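# Place a grinder body inside the open carton

## Task

Put a single grinder body into the carton that stands open, then release it so the gripper no longer holds it.

## Robot and tools

Robot: two six-joint arms, left_arm and right_arm, each ending in a parallel gripper. The names are just labels. They do not refer to sides of a camera picture. Both wrist cameras, cam_left_wrist and cam_right_wrist, give 504x504 fisheye images, listed in that order.

Scene frame, used by every printed pose: the origin is on the tabletop midway between the arms. +x points out across the table, +z points up, and left_arm sits toward +y. The state line shows each gripper's end_effector_position in metres and end_effector_quat_wxyz. That point lies between the finger pads, roughly 1 cm behind the tips. The fingers extend along the gripper's +z axis and close along its y axis. Printed positions can be off, especially when an arm is reaching far.

Command row: one flat list of 14 numbers covering both arms. It holds left_arm's 6 joints and its opening, then right_arm's 6 joints and its opening. Within each arm, joints always go in this order: shoulder, elbow, waist, wrist pitch, wrist yaw, wrist roll. Joint values are absolute target angles in radians, in the same form as the Joint positions line, not offsets. Stated ranges: shoulder 0.000 to 3.142, elbow 0.000 to 3.019, waist -2.880 to 2.880, wrist pitch -1.693 to 1.571, wrist yaw -1.571 to 1.571, wrist roll -2.094 to 2.094. A real end stop can sit up to 0.019 rad beyond or inside the stated value. A call is rejected if a target goes more than 0.019 rad past a stated end and also lies further out than the joint's current angle. A target beyond the real stop is clipped to that stop, and the result then reports "joint sent to its limit". If that line does not appear, it does not prove there is more room. Opening is a number in [-1, 1], where +1 means fully open and -1 means closed. To move only one arm, resend the other arm's current "Joint targets" values.

Tools:
- execute_actions(actions): a list of up to 15 actions. Each action is a table of up to 15 rows. Each row lasts one 1/30 s control step. If a table has fewer than 15 rows, its final row is held for the remaining steps. An empty list just returns the current state and images.
- move(target, speed, blocking): target is a single 14-number row of absolute joint angles. All joints travel so that they reach the end together, which means the gripper traces a curve. speed is in rad/s for whichever joint has the farthest to go: 0.01 to 2, default 0.5. A move lasts between 0.5 and 10 s, and anything unfinished after 10 s stops short. Finger openings are sent right at the start. A move does not steer around obstacles or the other arm. Its result adds a "move:" line with the outcome (done, off_target, moving, held, fault), limits=held or limits=none, and each arm's joint that is farthest from its target. With blocking=false the call returns after 0.5 s. In that case, use wait or stop before sending any further rows or moves.
- wait(seconds): 0 to 10 s. The arms keep their last command, and a running move continues.
- stop(): brakes the running move. The arm needs some distance to stop, and the fingers keep moving.
- zoom_image(camera, region): region is [x0, y0, x1, y1] in image pixels, with the origin at the top-left, at most 504x504. It returns an enlarged crop of the latest image.
- finished_scene(scene): give the current scene number. This cannot be reversed. Call it only after the body is in the carton and released.

Motion limits: on each step, a joint's commanded target can lead its measured angle by at most waist 0.264, shoulder 0.32, elbow 0.276, wrist pitch 0.33, wrist yaw 0.186, wrist roll 0.522 rad. All of an arm's targets are also scaled back so the gripper moves no more than 70 mm from its measured position per step. As a result, large changes take several actions. If a motion has not finished, send the rest of it again. "Joint targets" shows what the joints are currently being driven toward. Resend those values to keep a joint still. "joint command not followed" means a clearance check changed or blocked some targets.

Result lines: Joint positions and Joint velocities list each arm's joints in the order above, followed by the finger pad gap (about 0.094 m when fully open). grip_measured gives the finger opening on the command scale, accurate to within about 1 mm. Torque readings include offsets and noise, so treat them only as rough hints of load.

Gripping: to hold something, command an opening a little below grip_measured. About 0.03 below gives a firm hold, and a smaller gap gives a lighter one. A finger pad can apply roughly 50 to 62 N. External tugs may pull on a held part now and then.

Avoid: knocking or placing anything off the table, which fails the task. Also avoid dropping the part, slamming into things, pressing hard, and letting the arms collide. Fast moves hit harder, and aiming far past a contact point presses harder. Holding a load heats the motors. MOTOR HOT appears at 85 °C, and at 100 °C an OVER-TEMPERATURE FAULT makes that arm go limp and fall. Keep grasps short. Smooth, quick, low-effort motion is better.

Each tool is called after "Emit:" as name(argument=value, ...), one argument or row to a line, values as JSON.

## Session

Emit:
execute_actions(
  actions=[],
)

Scene clock: 0.00 s.
left_arm: end_effector_position=(+0.5810, -0.0106, +0.1680) grip_measured=+1.000 end_effector_quat_wxyz=(+0.691, +0.486, +0.497, +0.199) | right_arm: end_effector_position=(+0.1421, -0.6425, +0.3895) grip_measured=+1.000 end_effector_quat_wxyz=(+0.155, +0.920, +0.345, +0.106)
Joint names: [shoulder, elbow, waist, wrist pitch, wrist yaw, wrist roll]
Joint positions: left_arm=[ 1.894  0.957 -0.165  0.971  0.126  1.05   0.094] | right_arm=[ 1.226  1.518 -1.262 -1.557 -0.226  1.193  0.094]
Joint velocities: left_arm=[-0.015  0.002  0.005 -0.012 -0.022 -0.007  0.   ] | right_arm=[ 0.015  0.027  0.005 -0.022 -0.066  0.007  0.   ]
Joint torques (N m, as the arm reports them, + toward a larger angle): no reading
Joint targets: left_arm=[1.902 0.974 -0.165 0.974 0.126 1.050] | right_arm=[1.229 1.540 -1.262 -1.556 -0.226 1.193]

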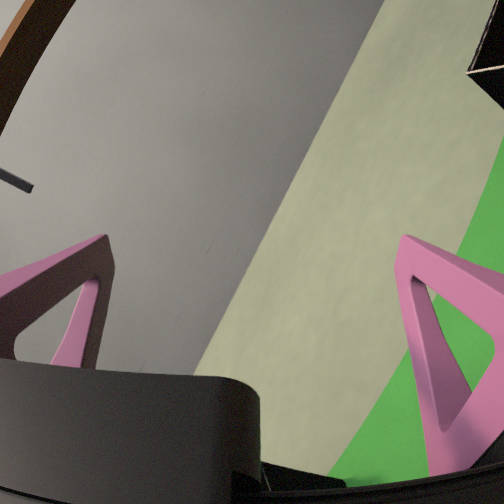

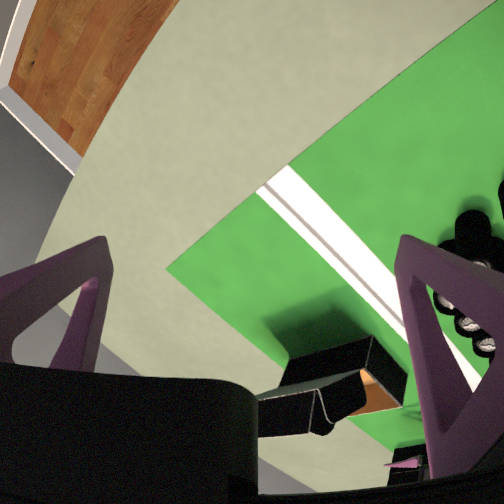

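Emit:
move(
  target=[0.45,0.22,-0.75,0.13,0.0,0.0,1, 1.05,1.36,0.10,-1.23,0.0,0.0,1],
  speed=0.7,
)

Scene clock: 9.80 s.
left_arm: end_effector_position=(+0.1480, -0.0123, +0.2513) grip_measured=+1.000 end_effector_quat_wxyz=(+0.606, +0.341, +0.651, -0.305) | right_arm: end_effector_position=(+0.3892, -0.2369, +0.4107) grip_measured=+1.000 end_effector_quat_wxyz=(+0.311, -0.042, +0.949, +0.018)
Joint names: [shoulder, elbow, waist, wrist pitch, wrist yaw, wrist roll]
Joint positions: left_arm=[ 0.447  0.224 -0.741  0.143  0.004  0.015  0.094] | right_arm=[ 1.057  1.364  0.1   -1.245 -0.005  0.008  0.094]
Joint velocities: left_arm=[ 0.005 -0.017 -0.015 -0.017  0.037  0.007  0.   ] | right_arm=[ 0.024  0.007 -0.015 -0.002 -0.022 -0.022  0.   ]
Joint torques (N m, as the arm reports them, + toward a larger angle): left_arm=[ 1.23 10.3  -1.66  1.1  -0.06 -0.05] | right_arm=[-6.47  9.73 -0.62  2.06  0.08 -0.23]
Joint targets: left_arm=[0.450 0.220 -0.750 0.130 0.000 0.000] | right_arm=[1.050 1.360 0.100 -1.230 0.000 -0.000]
move: done; limits=none; left_arm: farthest joint: the wrist roll, 0.015 radians from its target (1.050 radians at the start); right_arm: farthest joint: the wrist pitch, 0.015 radians from its target (0.327 radians at the start)

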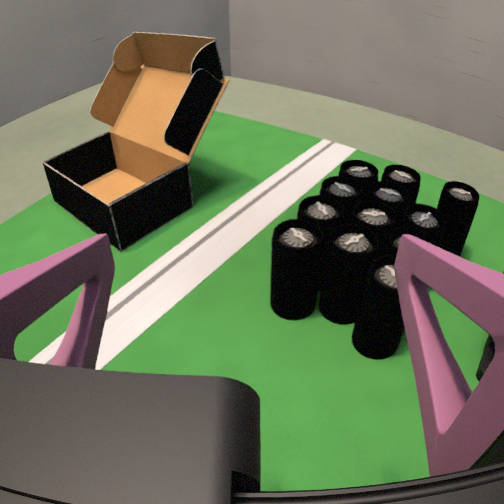

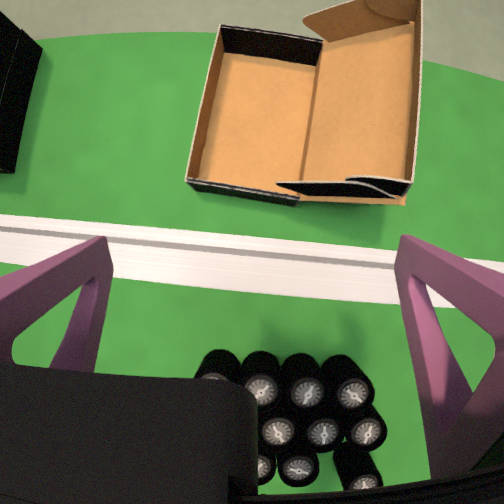

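Emit:
zoom_image(
  camera="cam_right_wrist",
  region=[160, 0, 460, 300],
)

Emit:
zoom_image(
  camera="cam_right_wrist",
  region=[170, 320, 410, 504],
)

Emit:
zoom_image(
  camera="cam_left_wrist",
  region=[240, 130, 504, 394],
)

Region (160, 0, 460, 300) of cam_right_wrist's 504x504 image, scaled by 1.680, with more detail than that image has.

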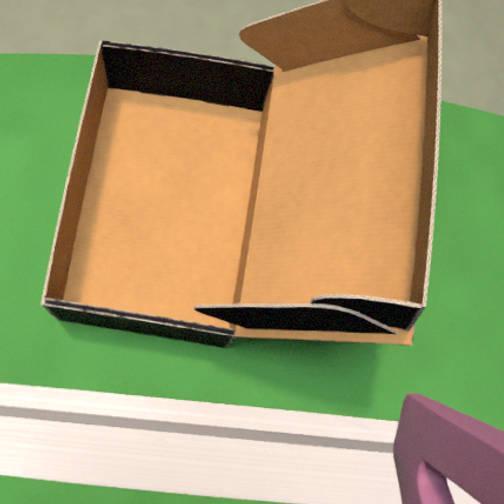

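Region (170, 320, 410, 504) of cam_right_wrist's 504x504 image, scaled by 2.100, with more detail than that image has; it fills the top 386 rows of this view, and the rest is white.

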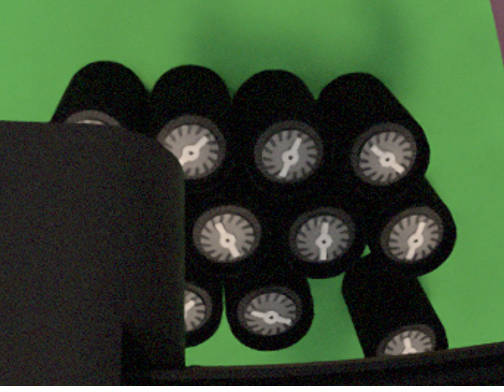

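Region (240, 130, 504, 394) of cam_left_wrist's 504x504 image, scaled by 1.909, with more detail than that image has.

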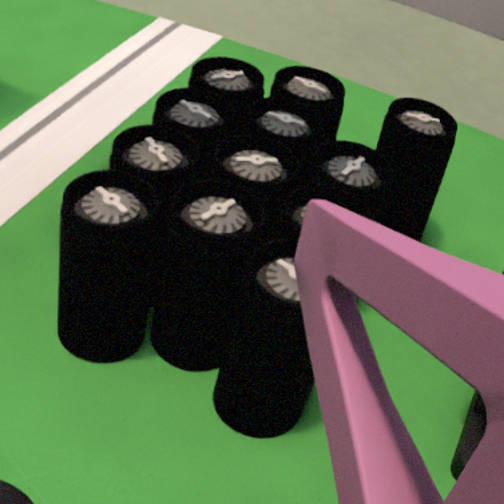

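Emit:
move(
  target=[0.45,0.22,-0.89,0.13,0.0,0.0,1, 1.729,1.105,0.557,-1.678,0.33,-0.35,0.36],
  speed=0.5,
)

Scene clock: 57.50 s.
left_arm: end_effector_position=(+0.1094, -0.0361, +0.2513) grip_measured=+1.000 end_effector_quat_wxyz=(+0.583, +0.385, +0.626, -0.347) | right_arm: end_effector_position=(+0.2719, -0.1661, +0.0920) grip_measured=+0.361 end_effector_quat_wxyz=(-0.331, -0.450, +0.808, -0.187)
Joint names: [shoulder, elbow, waist, wrist pitch, wrist yaw, wrist roll]
Joint positions: left_arm=[ 0.447  0.224 -0.88   0.143  0.004  0.014  0.094] | right_arm=[ 1.728  1.1    0.555 -1.665  0.325 -0.341  0.064]
Joint velocities: left_arm=[-0.005 -0.012  0.015 -0.002  0.007 -0.125  0.   ] | right_arm=[-0.005  0.022 -0.015  0.012 -0.007 -0.081  0.001]
Joint torques (N m, as the arm reports them, + toward a larger angle): left_arm=[ 1.23 10.22 -1.86  1.09 -0.05 -0.09] | right_arm=[-11.4    6.72  -0.49  -2.07   0.24  -0.23]
Joint targets: left_arm=[0.450 0.220 -0.890 0.130 0.000 -0.000] | right_arm=[1.729 1.105 0.557 -1.678 0.330 -0.350]
move: done; limits=none; left_arm: farthest joint: the wrist roll, 0.014 radians from its target (0.015 radians at the start); right_arm: farthest joint: the wrist pitch, 0.013 radians from its target (0.433 radians at the start)

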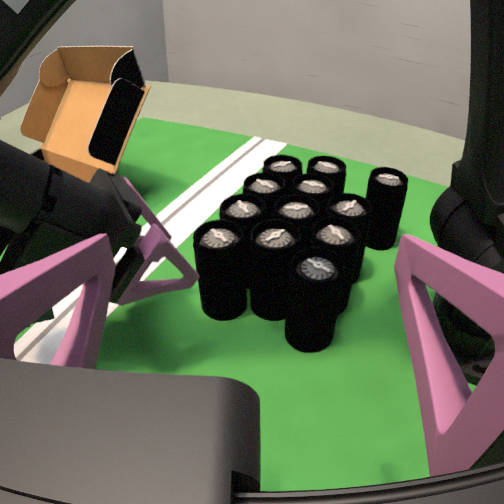

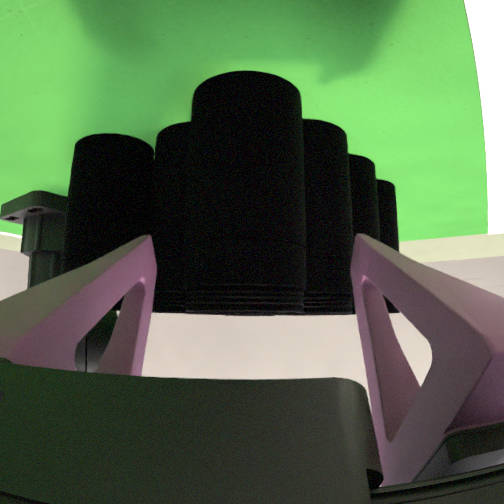

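Emit:
move(
  target=[0.45,0.22,-0.89,0.13,0.0,0.0,1, 1.706,0.93,0.501,-1.483,0.373,-0.405,0.36],
  speed=0.15,
)

Scene clock: 70.93 s.
left_arm: end_effector_position=(+0.1094, -0.0361, +0.2513) grip_measured=+1.000 end_effector_quat_wxyz=(+0.583, +0.385, +0.626, -0.347) | right_arm: end_effector_position=(+0.2460, -0.2027, +0.0474) grip_measured=+0.361 end_effector_quat_wxyz=(-0.330, -0.461, +0.802, -0.191)
Joint names: [shoulder, elbow, waist, wrist pitch, wrist yaw, wrist roll]
Joint positions: left_arm=[ 0.447  0.224 -0.88   0.143  0.004  0.014  0.094] | right_arm=[ 1.717  0.932  0.513 -1.493  0.368 -0.396  0.064]
Joint velocities: left_arm=[-0.005 -0.022  0.005 -0.022 -0.022 -0.007  0.   ] | right_arm=[ 0.015 -0.002 -0.005  0.002  0.051  0.037  0.   ]
Joint torques (N m, as the arm reports them, + toward a larger angle): left_arm=[ 1.27 10.21 -1.84  1.09 -0.05 -0.09] | right_arm=[-11.01   5.24  -1.68  -0.92   0.28  -0.24]
Joint targets: left_arm=[0.450 0.220 -0.890 0.130 0.000 0.000] | right_arm=[1.706 0.930 0.501 -1.483 0.373 -0.405]
move: done; limits=none; left_arm: farthest joint: the wrist roll, 0.014 radians from its target (0.014 radians at the start); right_arm: farthest joint: the waist, 0.012 radians from its target (0.054 radians at the start)

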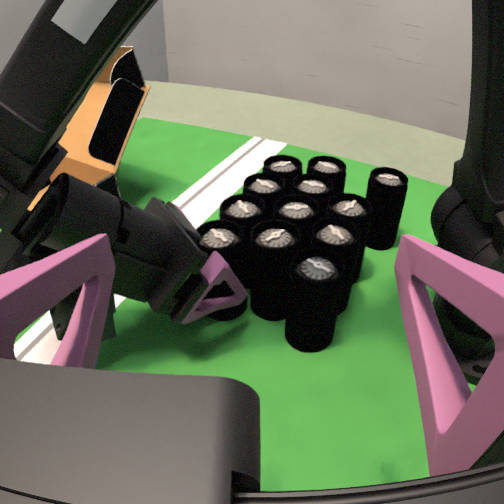

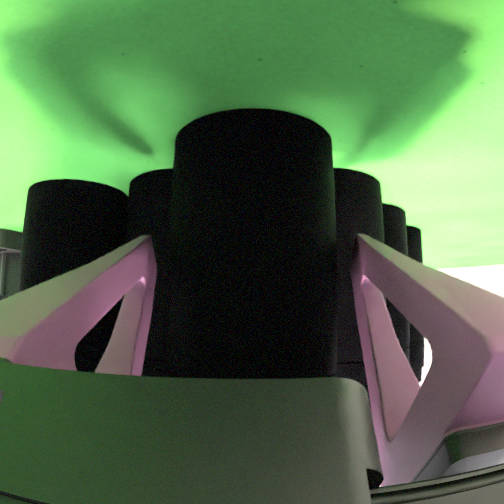

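Emit:
execute_actions(
  actions=[
    [[0.45,0.22,-0.89,0.13,0.0,0.0,1, 1.706,0.93,0.501,-1.483,0.373,-0.405,0.3],[0.45,0.22,-0.89,0.13,0.0,0.0,1, 1.706,0.93,0.501,-1.483,0.373,-0.405,0.25],[0.45,0.22,-0.89,0.13,0.0,0.0,1, 1.706,0.93,0.501,-1.483,0.373,-0.405,0.2],[0.45,0.22,-0.89,0.13,0.0,0.0,1, 1.706,0.93,0.501,-1.483,0.373,-0.405,0.17],[0.45,0.22,-0.89,0.13,0.0,0.0,1, 1.706,0.93,0.501,-1.483,0.373,-0.405,0.14],[0.45,0.22,-0.89,0.13,0.0,0.0,1, 1.706,0.93,0.501,-1.483,0.373,-0.405,0.12],[0.45,0.22,-0.89,0.13,0.0,0.0,1, 1.706,0.93,0.501,-1.483,0.373,-0.405,0.10],[0.45,0.22,-0.89,0.13,0.0,0.0,1, 1.706,0.93,0.501,-1.483,0.373,-0.405,0.08],[0.45,0.22,-0.89,0.13,0.0,0.0,1, 1.706,0.93,0.501,-1.483,0.373,-0.405,0.065],[0.45,0.22,-0.89,0.13,0.0,0.0,1, 1.706,0.93,0.501,-1.483,0.373,-0.405,0.05],[0.45,0.22,-0.89,0.13,0.0,0.0,1, 1.706,0.93,0.501,-1.483,0.373,-0.405,0.04],[0.45,0.22,-0.89,0.13,0.0,0.0,1, 1.706,0.93,0.501,-1.483,0.373,-0.405,0.03],[0.45,0.22,-0.89,0.13,0.0,0.0,1, 1.706,0.93,0.501,-1.483,0.373,-0.405,0.02],[0.45,0.22,-0.89,0.13,0.0,0.0,1, 1.706,0.93,0.501,-1.483,0.373,-0.405,0.012]],
    [[0.45,0.22,-0.89,0.13,0.0,0.0,1, 1.706,0.93,0.501,-1.483,0.373,-0.405,0.012]],
  ],
)

Emit:
move(
  target=[0.45,0.22,-0.89,0.13,0.0,0.0,1, 1.45,0.93,0.501,-1.483,0.373,-0.405,0.012],
  speed=0.2,
)

Scene clock: 83.23 s.
left_arm: end_effector_position=(+0.1094, -0.0361, +0.2513) grip_measured=+1.000 end_effector_quat_wxyz=(+0.583, +0.385, +0.626, -0.347) | right_arm: end_effector_position=(+0.2460, -0.2027, +0.0475) grip_measured=+0.046 end_effector_quat_wxyz=(-0.330, -0.461, +0.801, -0.191)
Joint names: [shoulder, elbow, waist, wrist pitch, wrist yaw, wrist roll]
Joint positions: left_arm=[ 0.447  0.224 -0.88   0.143  0.004  0.014  0.094] | right_arm=[ 1.716  0.932  0.513 -1.493  0.368 -0.397  0.049]
Joint velocities: left_arm=[-0.015 -0.002 -0.015 -0.027  0.037  0.007  0.   ] | right_arm=[-0.005 -0.012 -0.015 -0.012 -0.037 -0.081 -0.001]
Joint torques (N m, as the arm reports them, + toward a larger angle): left_arm=[ 1.25 10.22 -1.84  1.1  -0.05 -0.08] | right_arm=[-11.     5.22  -1.69  -0.91   0.27  -0.23]
Joint targets: left_arm=[0.450 0.220 -0.890 0.130 0.000 0.000] | right_arm=[1.706 0.930 0.501 -1.483 0.373 -0.405]

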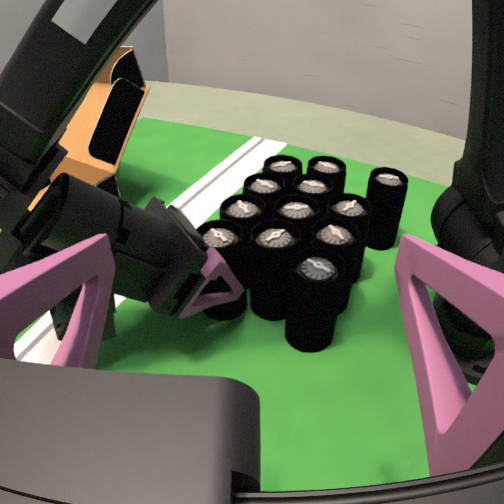

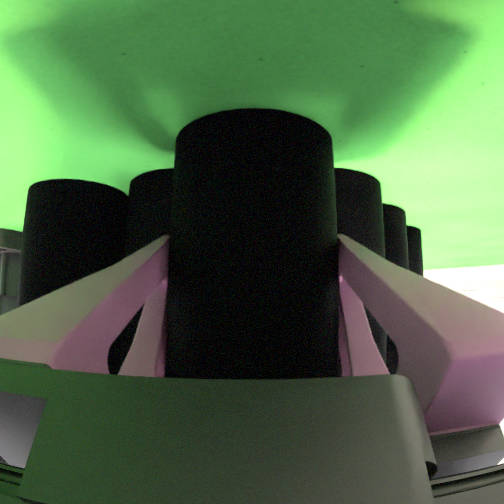

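Scene clock: 84.93 s.
left_arm: end_effector_position=(+0.1095, -0.0361, +0.2513) grip_measured=+1.000 end_effector_quat_wxyz=(+0.583, +0.384, +0.626, -0.347) | right_arm: end_effector_position=(+0.2576, -0.1963, +0.1097) grip_measured=+0.046 end_effector_quat_wxyz=(-0.208, -0.456, +0.844, -0.191)
Joint names: [shoulder, elbow, waist, wrist pitch, wrist yaw, wrist roll]
Joint positions: left_arm=[ 0.447  0.224 -0.88   0.143  0.004  0.014  0.094] | right_arm=[ 1.46   0.929  0.513 -1.487  0.368 -0.397  0.049]
Joint velocities: left_arm=[-0.005 -0.007 -0.024  0.007  0.022 -0.066  0.   ] | right_arm=[ 0.005 -0.012 -0.015 -0.007 -0.11  -0.007 -0.   ]
Joint torques (N m, as the arm reports them, + toward a larger angle): left_arm=[ 1.26 10.22 -1.8   1.09 -0.05 -0.09] | right_arm=[-9.65  7.39 -1.68 -0.72  0.31 -0.21]
Joint targets: left_arm=[0.450 0.220 -0.890 0.130 -0.000 -0.000] | right_arm=[1.450 0.930 0.501 -1.483 0.373 -0.405]
move: done; limits=none; left_arm: farthest joint: the wrist roll, 0.014 radians from its target (0.014 radians at the start); right_arm: farthest joint: the waist, 0.012 radians from its target (0.012 radians at the start)

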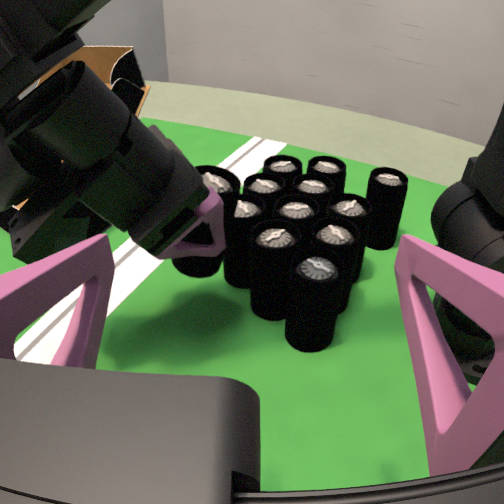

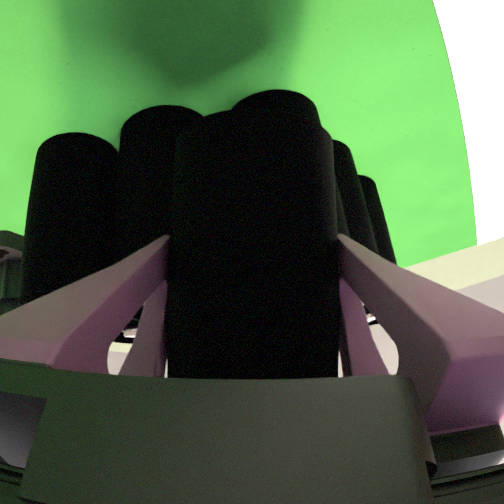

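Emit:
move(
  target=[0.45,0.22,-0.62,0.13,0.0,0.0,1, 1.35,1.03,0.25,-0.73,0.27,0.05,0.012],
  speed=0.45,
)

Emit:
move(
  target=[0.45,0.22,-0.62,0.13,0.0,0.0,1, 1.62,1.17,0.148,-0.28,0.213,0.23,0.012],
  speed=0.35,
)

Scene clock: 99.87 s.
left_arm: end_effector_position=(+0.1765, +0.0106, +0.2513) grip_measured=+1.000 end_effector_quat_wxyz=(+0.622, +0.303, +0.669, -0.271) | right_arm: end_effector_position=(+0.4481, -0.2045, +0.1504) grip_measured=+0.046 end_effector_quat_wxyz=(+0.228, -0.074, +0.966, -0.100)
Joint names: [shoulder, elbow, waist, wrist pitch, wrist yaw, wrist roll]
Joint positions: left_arm=[ 0.447  0.224 -0.63   0.143  0.004  0.014  0.094] | right_arm=[ 1.369  0.974  0.258 -0.747  0.272  0.042  0.049]
Joint velocities: left_arm=[ 0.005 -0.002  0.015 -0.007 -0.081 -0.066  0.   ] | right_arm=[-0.005 -0.007 -0.005 -0.002  0.007  0.007 -0.001]
Joint torques (N m, as the arm reports them, + toward a larger angle): left_arm=[ 1.26 10.22  0.12  1.09 -0.04 -0.08] | right_arm=[-10.67  13.7   -1.37   1.8   -0.02  -0.05]
Joint targets: left_arm=[0.450 0.220 -0.620 0.130 0.000 0.000] | right_arm=[1.350 1.030 0.250 -0.730 0.270 0.050]
move: off_target (right_arm); limits=none; left_arm: farthest joint: the wrist roll, 0.014 radians from its target (0.014 radians at the start); right_arm: farthest joint: the elbow, 0.056 radians from its target (0.102 radians at the start)

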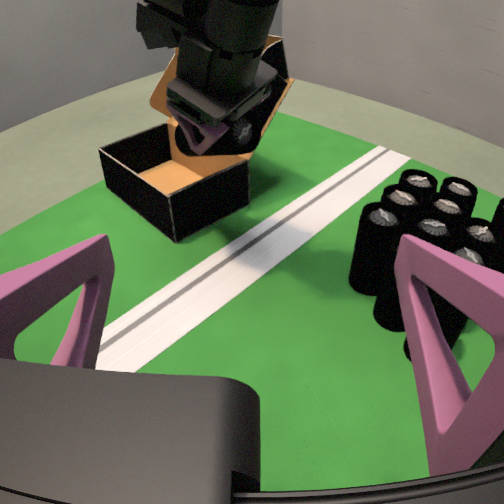

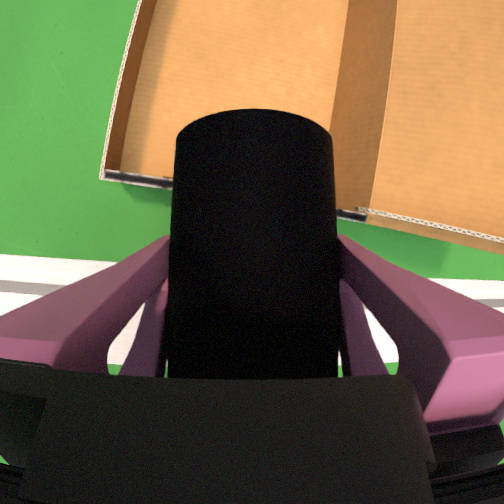

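Scene clock: 101.80 s.
left_arm: end_effector_position=(+0.1765, +0.0106, +0.2513) grip_measured=+1.000 end_effector_quat_wxyz=(+0.622, +0.303, +0.669, -0.271) | right_arm: end_effector_position=(+0.5925, -0.2200, +0.1439) grip_measured=+0.046 end_effector_quat_wxyz=(+0.380, +0.071, +0.922, -0.030)
Joint names: [shoulder, elbow, waist, wrist pitch, wrist yaw, wrist roll]
Joint positions: left_arm=[ 0.447  0.224 -0.63   0.143  0.004  0.014  0.094] | right_arm=[ 1.617  1.109  0.158 -0.304  0.216  0.222  0.049]
Joint velocities: left_arm=[-0.015  0.017  0.005  0.007 -0.051  0.007  0.   ] | right_arm=[-0.005  0.002 -0.005 -0.012 -0.007 -0.051  0.   ]
Joint torques (N m, as the arm reports them, + toward a larger angle): left_arm=[ 1.26 10.21  0.09  1.09 -0.04 -0.09] | right_arm=[-12.8   14.1   -1.41   2.67  -0.12  -0.08]
Joint targets: left_arm=[0.450 0.220 -0.620 0.130 0.000 0.000] | right_arm=[1.620 1.170 0.148 -0.280 0.213 0.230]
move: off_target (right_arm); limits=none; left_arm: farthest joint: the wrist roll, 0.014 radians from its target (0.014 radians at the start); right_arm: farthest joint: the elbow, 0.061 radians from its target (0.196 radians at the start)

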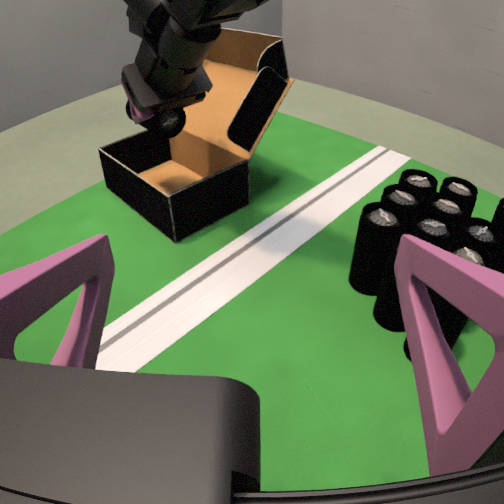

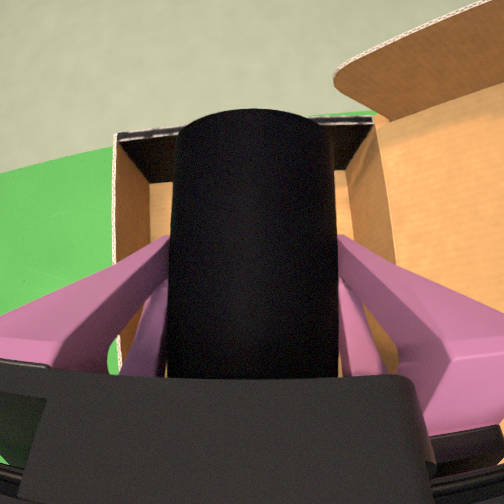

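Emit:
move(
  target=[0.45,0.22,-0.62,0.13,0.0,0.0,1, 1.796,1.026,0.148,-0.004,0.213,0.23,0.012],
  speed=0.2,
)

Scene clock: 111.00 s.
left_arm: end_effector_position=(+0.1765, +0.0106, +0.2513) grip_measured=+1.000 end_effector_quat_wxyz=(+0.622, +0.303, +0.669, -0.271) | right_arm: end_effector_position=(+0.5968, -0.2193, +0.0427) grip_measured=+0.046 end_effector_quat_wxyz=(+0.384, +0.072, +0.920, -0.029)
Joint names: [shoulder, elbow, waist, wrist pitch, wrist yaw, wrist roll]
Joint positions: left_arm=[ 0.447  0.224 -0.63   0.143  0.004  0.014  0.094] | right_arm=[ 1.793  1.016  0.158 -0.029  0.216  0.222  0.049]
Joint velocities: left_arm=[ 0.015  0.002 -0.005 -0.002 -0.037  0.007  0.   ] | right_arm=[ 0.005 -0.027 -0.005  0.012 -0.022  0.037  0.   ]
Joint torques (N m, as the arm reports them, + toward a larger angle): left_arm=[ 1.25 10.22  0.09  1.09 -0.04 -0.09] | right_arm=[-13.6    8.54  -1.44   2.7   -0.12  -0.07]
Joint targets: left_arm=[0.450 0.220 -0.620 0.130 0.000 -0.000] | right_arm=[1.796 1.026 0.148 -0.004 0.213 0.230]
move: off_target (right_arm); limits=none; left_arm: farthest joint: the wrist roll, 0.014 radians from its target (0.014 radians at the start); right_arm: farthest joint: the wrist pitch, 0.025 radians from its target (0.300 radians at the start)

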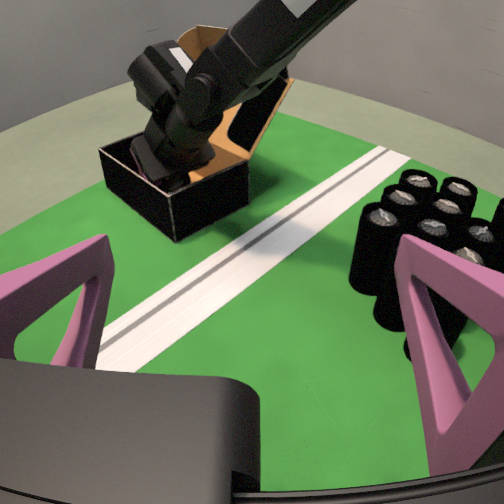

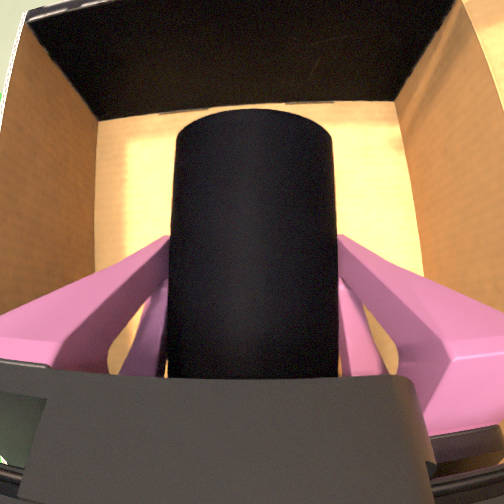

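Emit:
move(
  target=[0.45,0.22,-0.62,0.13,0.0,0.0,1, 1.814,1.022,0.148,0.014,0.213,0.23,0.012],
  speed=0.03,
)

Scene clock: 118.27 s.
left_arm: end_effector_position=(+0.1765, +0.0106, +0.2513) grip_measured=+1.000 end_effector_quat_wxyz=(+0.622, +0.303, +0.669, -0.271) | right_arm: end_effector_position=(+0.5961, -0.2194, +0.0378) grip_measured=+0.046 end_effector_quat_wxyz=(+0.385, +0.072, +0.920, -0.029)
Joint names: [shoulder, elbow, waist, wrist pitch, wrist yaw, wrist roll]
Joint positions: left_arm=[ 0.447  0.224 -0.63   0.143  0.004  0.014  0.094] | right_arm=[ 1.801  1.009  0.158 -0.009  0.216  0.222  0.049]
Joint velocities: left_arm=[-0.015  0.007 -0.005 -0.007 -0.037 -0.051  0.   ] | right_arm=[-0.005 -0.012 -0.005  0.002  0.007  0.066 -0.   ]
Joint torques (N m, as the arm reports them, + toward a larger angle): left_arm=[ 1.25 10.22  0.11  1.08 -0.04 -0.09] | right_arm=[-12.85   8.72  -1.43   2.6   -0.12  -0.07]
Joint targets: left_arm=[0.450 0.220 -0.620 0.130 0.000 0.000] | right_arm=[1.814 1.022 0.148 0.014 0.213 0.230]
move: off_target (right_arm); limits=none; left_arm: farthest joint: the wrist roll, 0.014 radians from its target (0.014 radians at the start); right_arm: farthest joint: the wrist pitch, 0.023 radians from its target (0.043 radians at the start)

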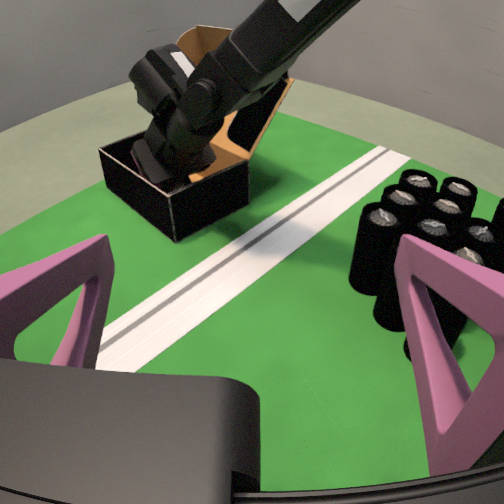

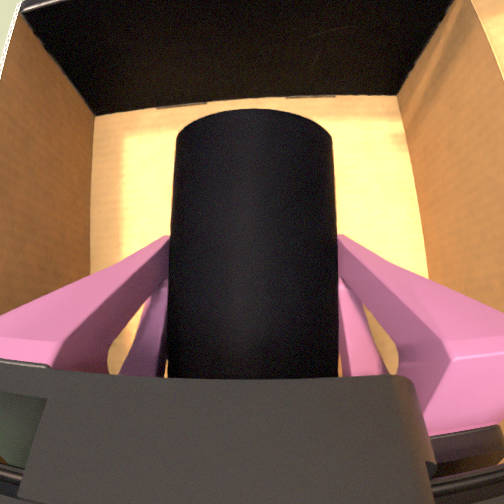

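Emit:
execute_actions(
  actions=[
    [[0.45,0.22,-0.62,0.13,0.0,0.0,1, 1.81,1.022,0.148,0.014,0.213,0.23,0.03],[0.45,0.22,-0.62,0.13,0.0,0.0,1, 1.81,1.022,0.148,0.014,0.213,0.23,0.04],[0.45,0.22,-0.62,0.13,0.0,0.0,1, 1.81,1.022,0.148,0.014,0.213,0.23,0.05],[0.45,0.22,-0.62,0.13,0.0,0.0,1, 1.81,1.022,0.148,0.014,0.213,0.23,0.07],[0.45,0.22,-0.62,0.13,0.0,0.0,1, 1.81,1.022,0.148,0.014,0.213,0.23,0.10],[0.45,0.22,-0.62,0.13,0.0,0.0,1, 1.81,1.022,0.148,0.014,0.213,0.23,0.15],[0.45,0.22,-0.62,0.13,0.0,0.0,1, 1.81,1.022,0.148,0.014,0.213,0.23,0.2],[0.45,0.22,-0.62,0.13,0.0,0.0,1, 1.81,1.022,0.148,0.014,0.213,0.23,0.25],[0.45,0.22,-0.62,0.13,0.0,0.0,1, 1.81,1.022,0.148,0.014,0.213,0.23,0.3],[0.45,0.22,-0.62,0.13,0.0,0.0,1, 1.81,1.022,0.148,0.014,0.213,0.23,0.35]],
  ],
)

Emit:
move(
  target=[0.45,0.22,-0.62,0.13,0.0,0.0,1, 1.57,1.03,0.148,-0.25,0.213,0.23,0.35],
  speed=0.3,
)

Scene clock: 126.17 s.
left_arm: end_effector_position=(+0.1765, +0.0106, +0.2513) grip_measured=+1.000 end_effector_quat_wxyz=(+0.622, +0.303, +0.669, -0.271) | right_arm: end_effector_position=(+0.5973, -0.2192, +0.0390) grip_measured=+0.349 end_effector_quat_wxyz=(+0.388, +0.072, +0.918, -0.028)
Joint names: [shoulder, elbow, waist, wrist pitch, wrist yaw, wrist roll]
Joint positions: left_arm=[ 0.447  0.224 -0.63   0.143  0.004  0.014  0.094] | right_arm=[ 1.801  1.009  0.158 -0.001  0.216  0.222  0.063]
Joint velocities: left_arm=[-0.005 -0.017 -0.015 -0.007 -0.022 -0.007  0.   ] | right_arm=[ 0.005  0.002  0.005  0.012 -0.037 -0.081  0.001]
Joint torques (N m, as the arm reports them, + toward a larger angle): left_arm=[ 1.24 10.22  0.09  1.09 -0.04 -0.09] | right_arm=[-13.14   8.78  -1.42   2.27  -0.12  -0.08]
Joint targets: left_arm=[0.450 0.220 -0.620 0.130 0.000 0.000] | right_arm=[1.810 1.022 0.148 0.014 0.213 0.230]

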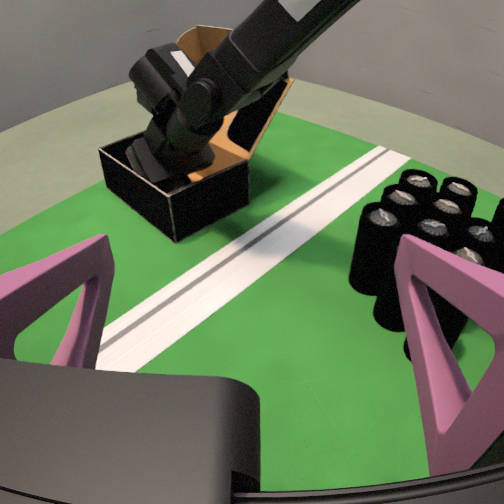

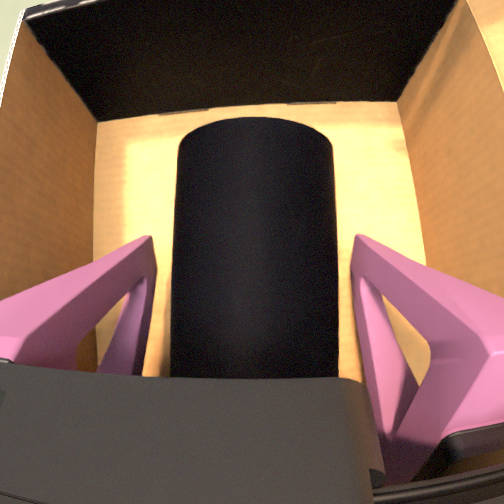

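Scene clock: 127.50 s.
left_arm: end_effector_position=(+0.1765, +0.0106, +0.2513) grip_measured=+1.000 end_effector_quat_wxyz=(+0.622, +0.303, +0.669, -0.271) | right_arm: end_effector_position=(+0.5667, -0.2240, +0.1329) grip_measured=+0.349 end_effector_quat_wxyz=(+0.386, +0.072, +0.919, -0.028)
Joint names: [shoulder, elbow, waist, wrist pitch, wrist yaw, wrist roll]
Joint positions: left_arm=[ 0.447  0.224 -0.63   0.143  0.004  0.014  0.094] | right_arm=[ 1.569  1.009  0.158 -0.239  0.216  0.222  0.063]
Joint velocities: left_arm=[ 0.005 -0.002 -0.015 -0.012  0.051  0.066  0.   ] | right_arm=[-0.005 -0.007 -0.024 -0.002 -0.022 -0.007 -0.   ]
Joint torques (N m, as the arm reports them, + toward a larger angle): left_arm=[ 1.23 10.22  0.09  1.09 -0.04 -0.09] | right_arm=[-12.13  10.74  -1.44   1.07  -0.12  -0.08]
Joint targets: left_arm=[0.450 0.220 -0.620 0.130 -0.000 -0.000] | right_arm=[1.570 1.030 0.148 -0.250 0.213 0.230]
move: off_target (right_arm); limits=none; left_arm: farthest joint: the wrist roll, 0.014 radians from its target (0.014 radians at the start); right_arm: farthest joint: the elbow, 0.021 radians from its target (0.021 radians at the start)

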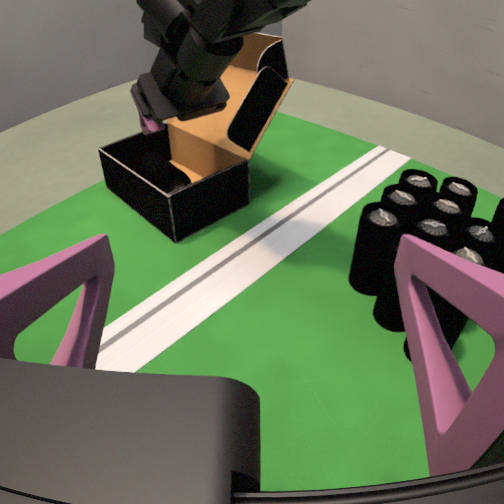

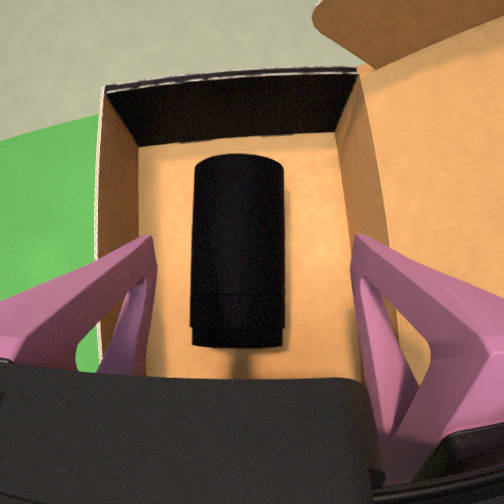

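Emit:
finished_scene(
  scene=2,
)

The scene is finished: the task was done.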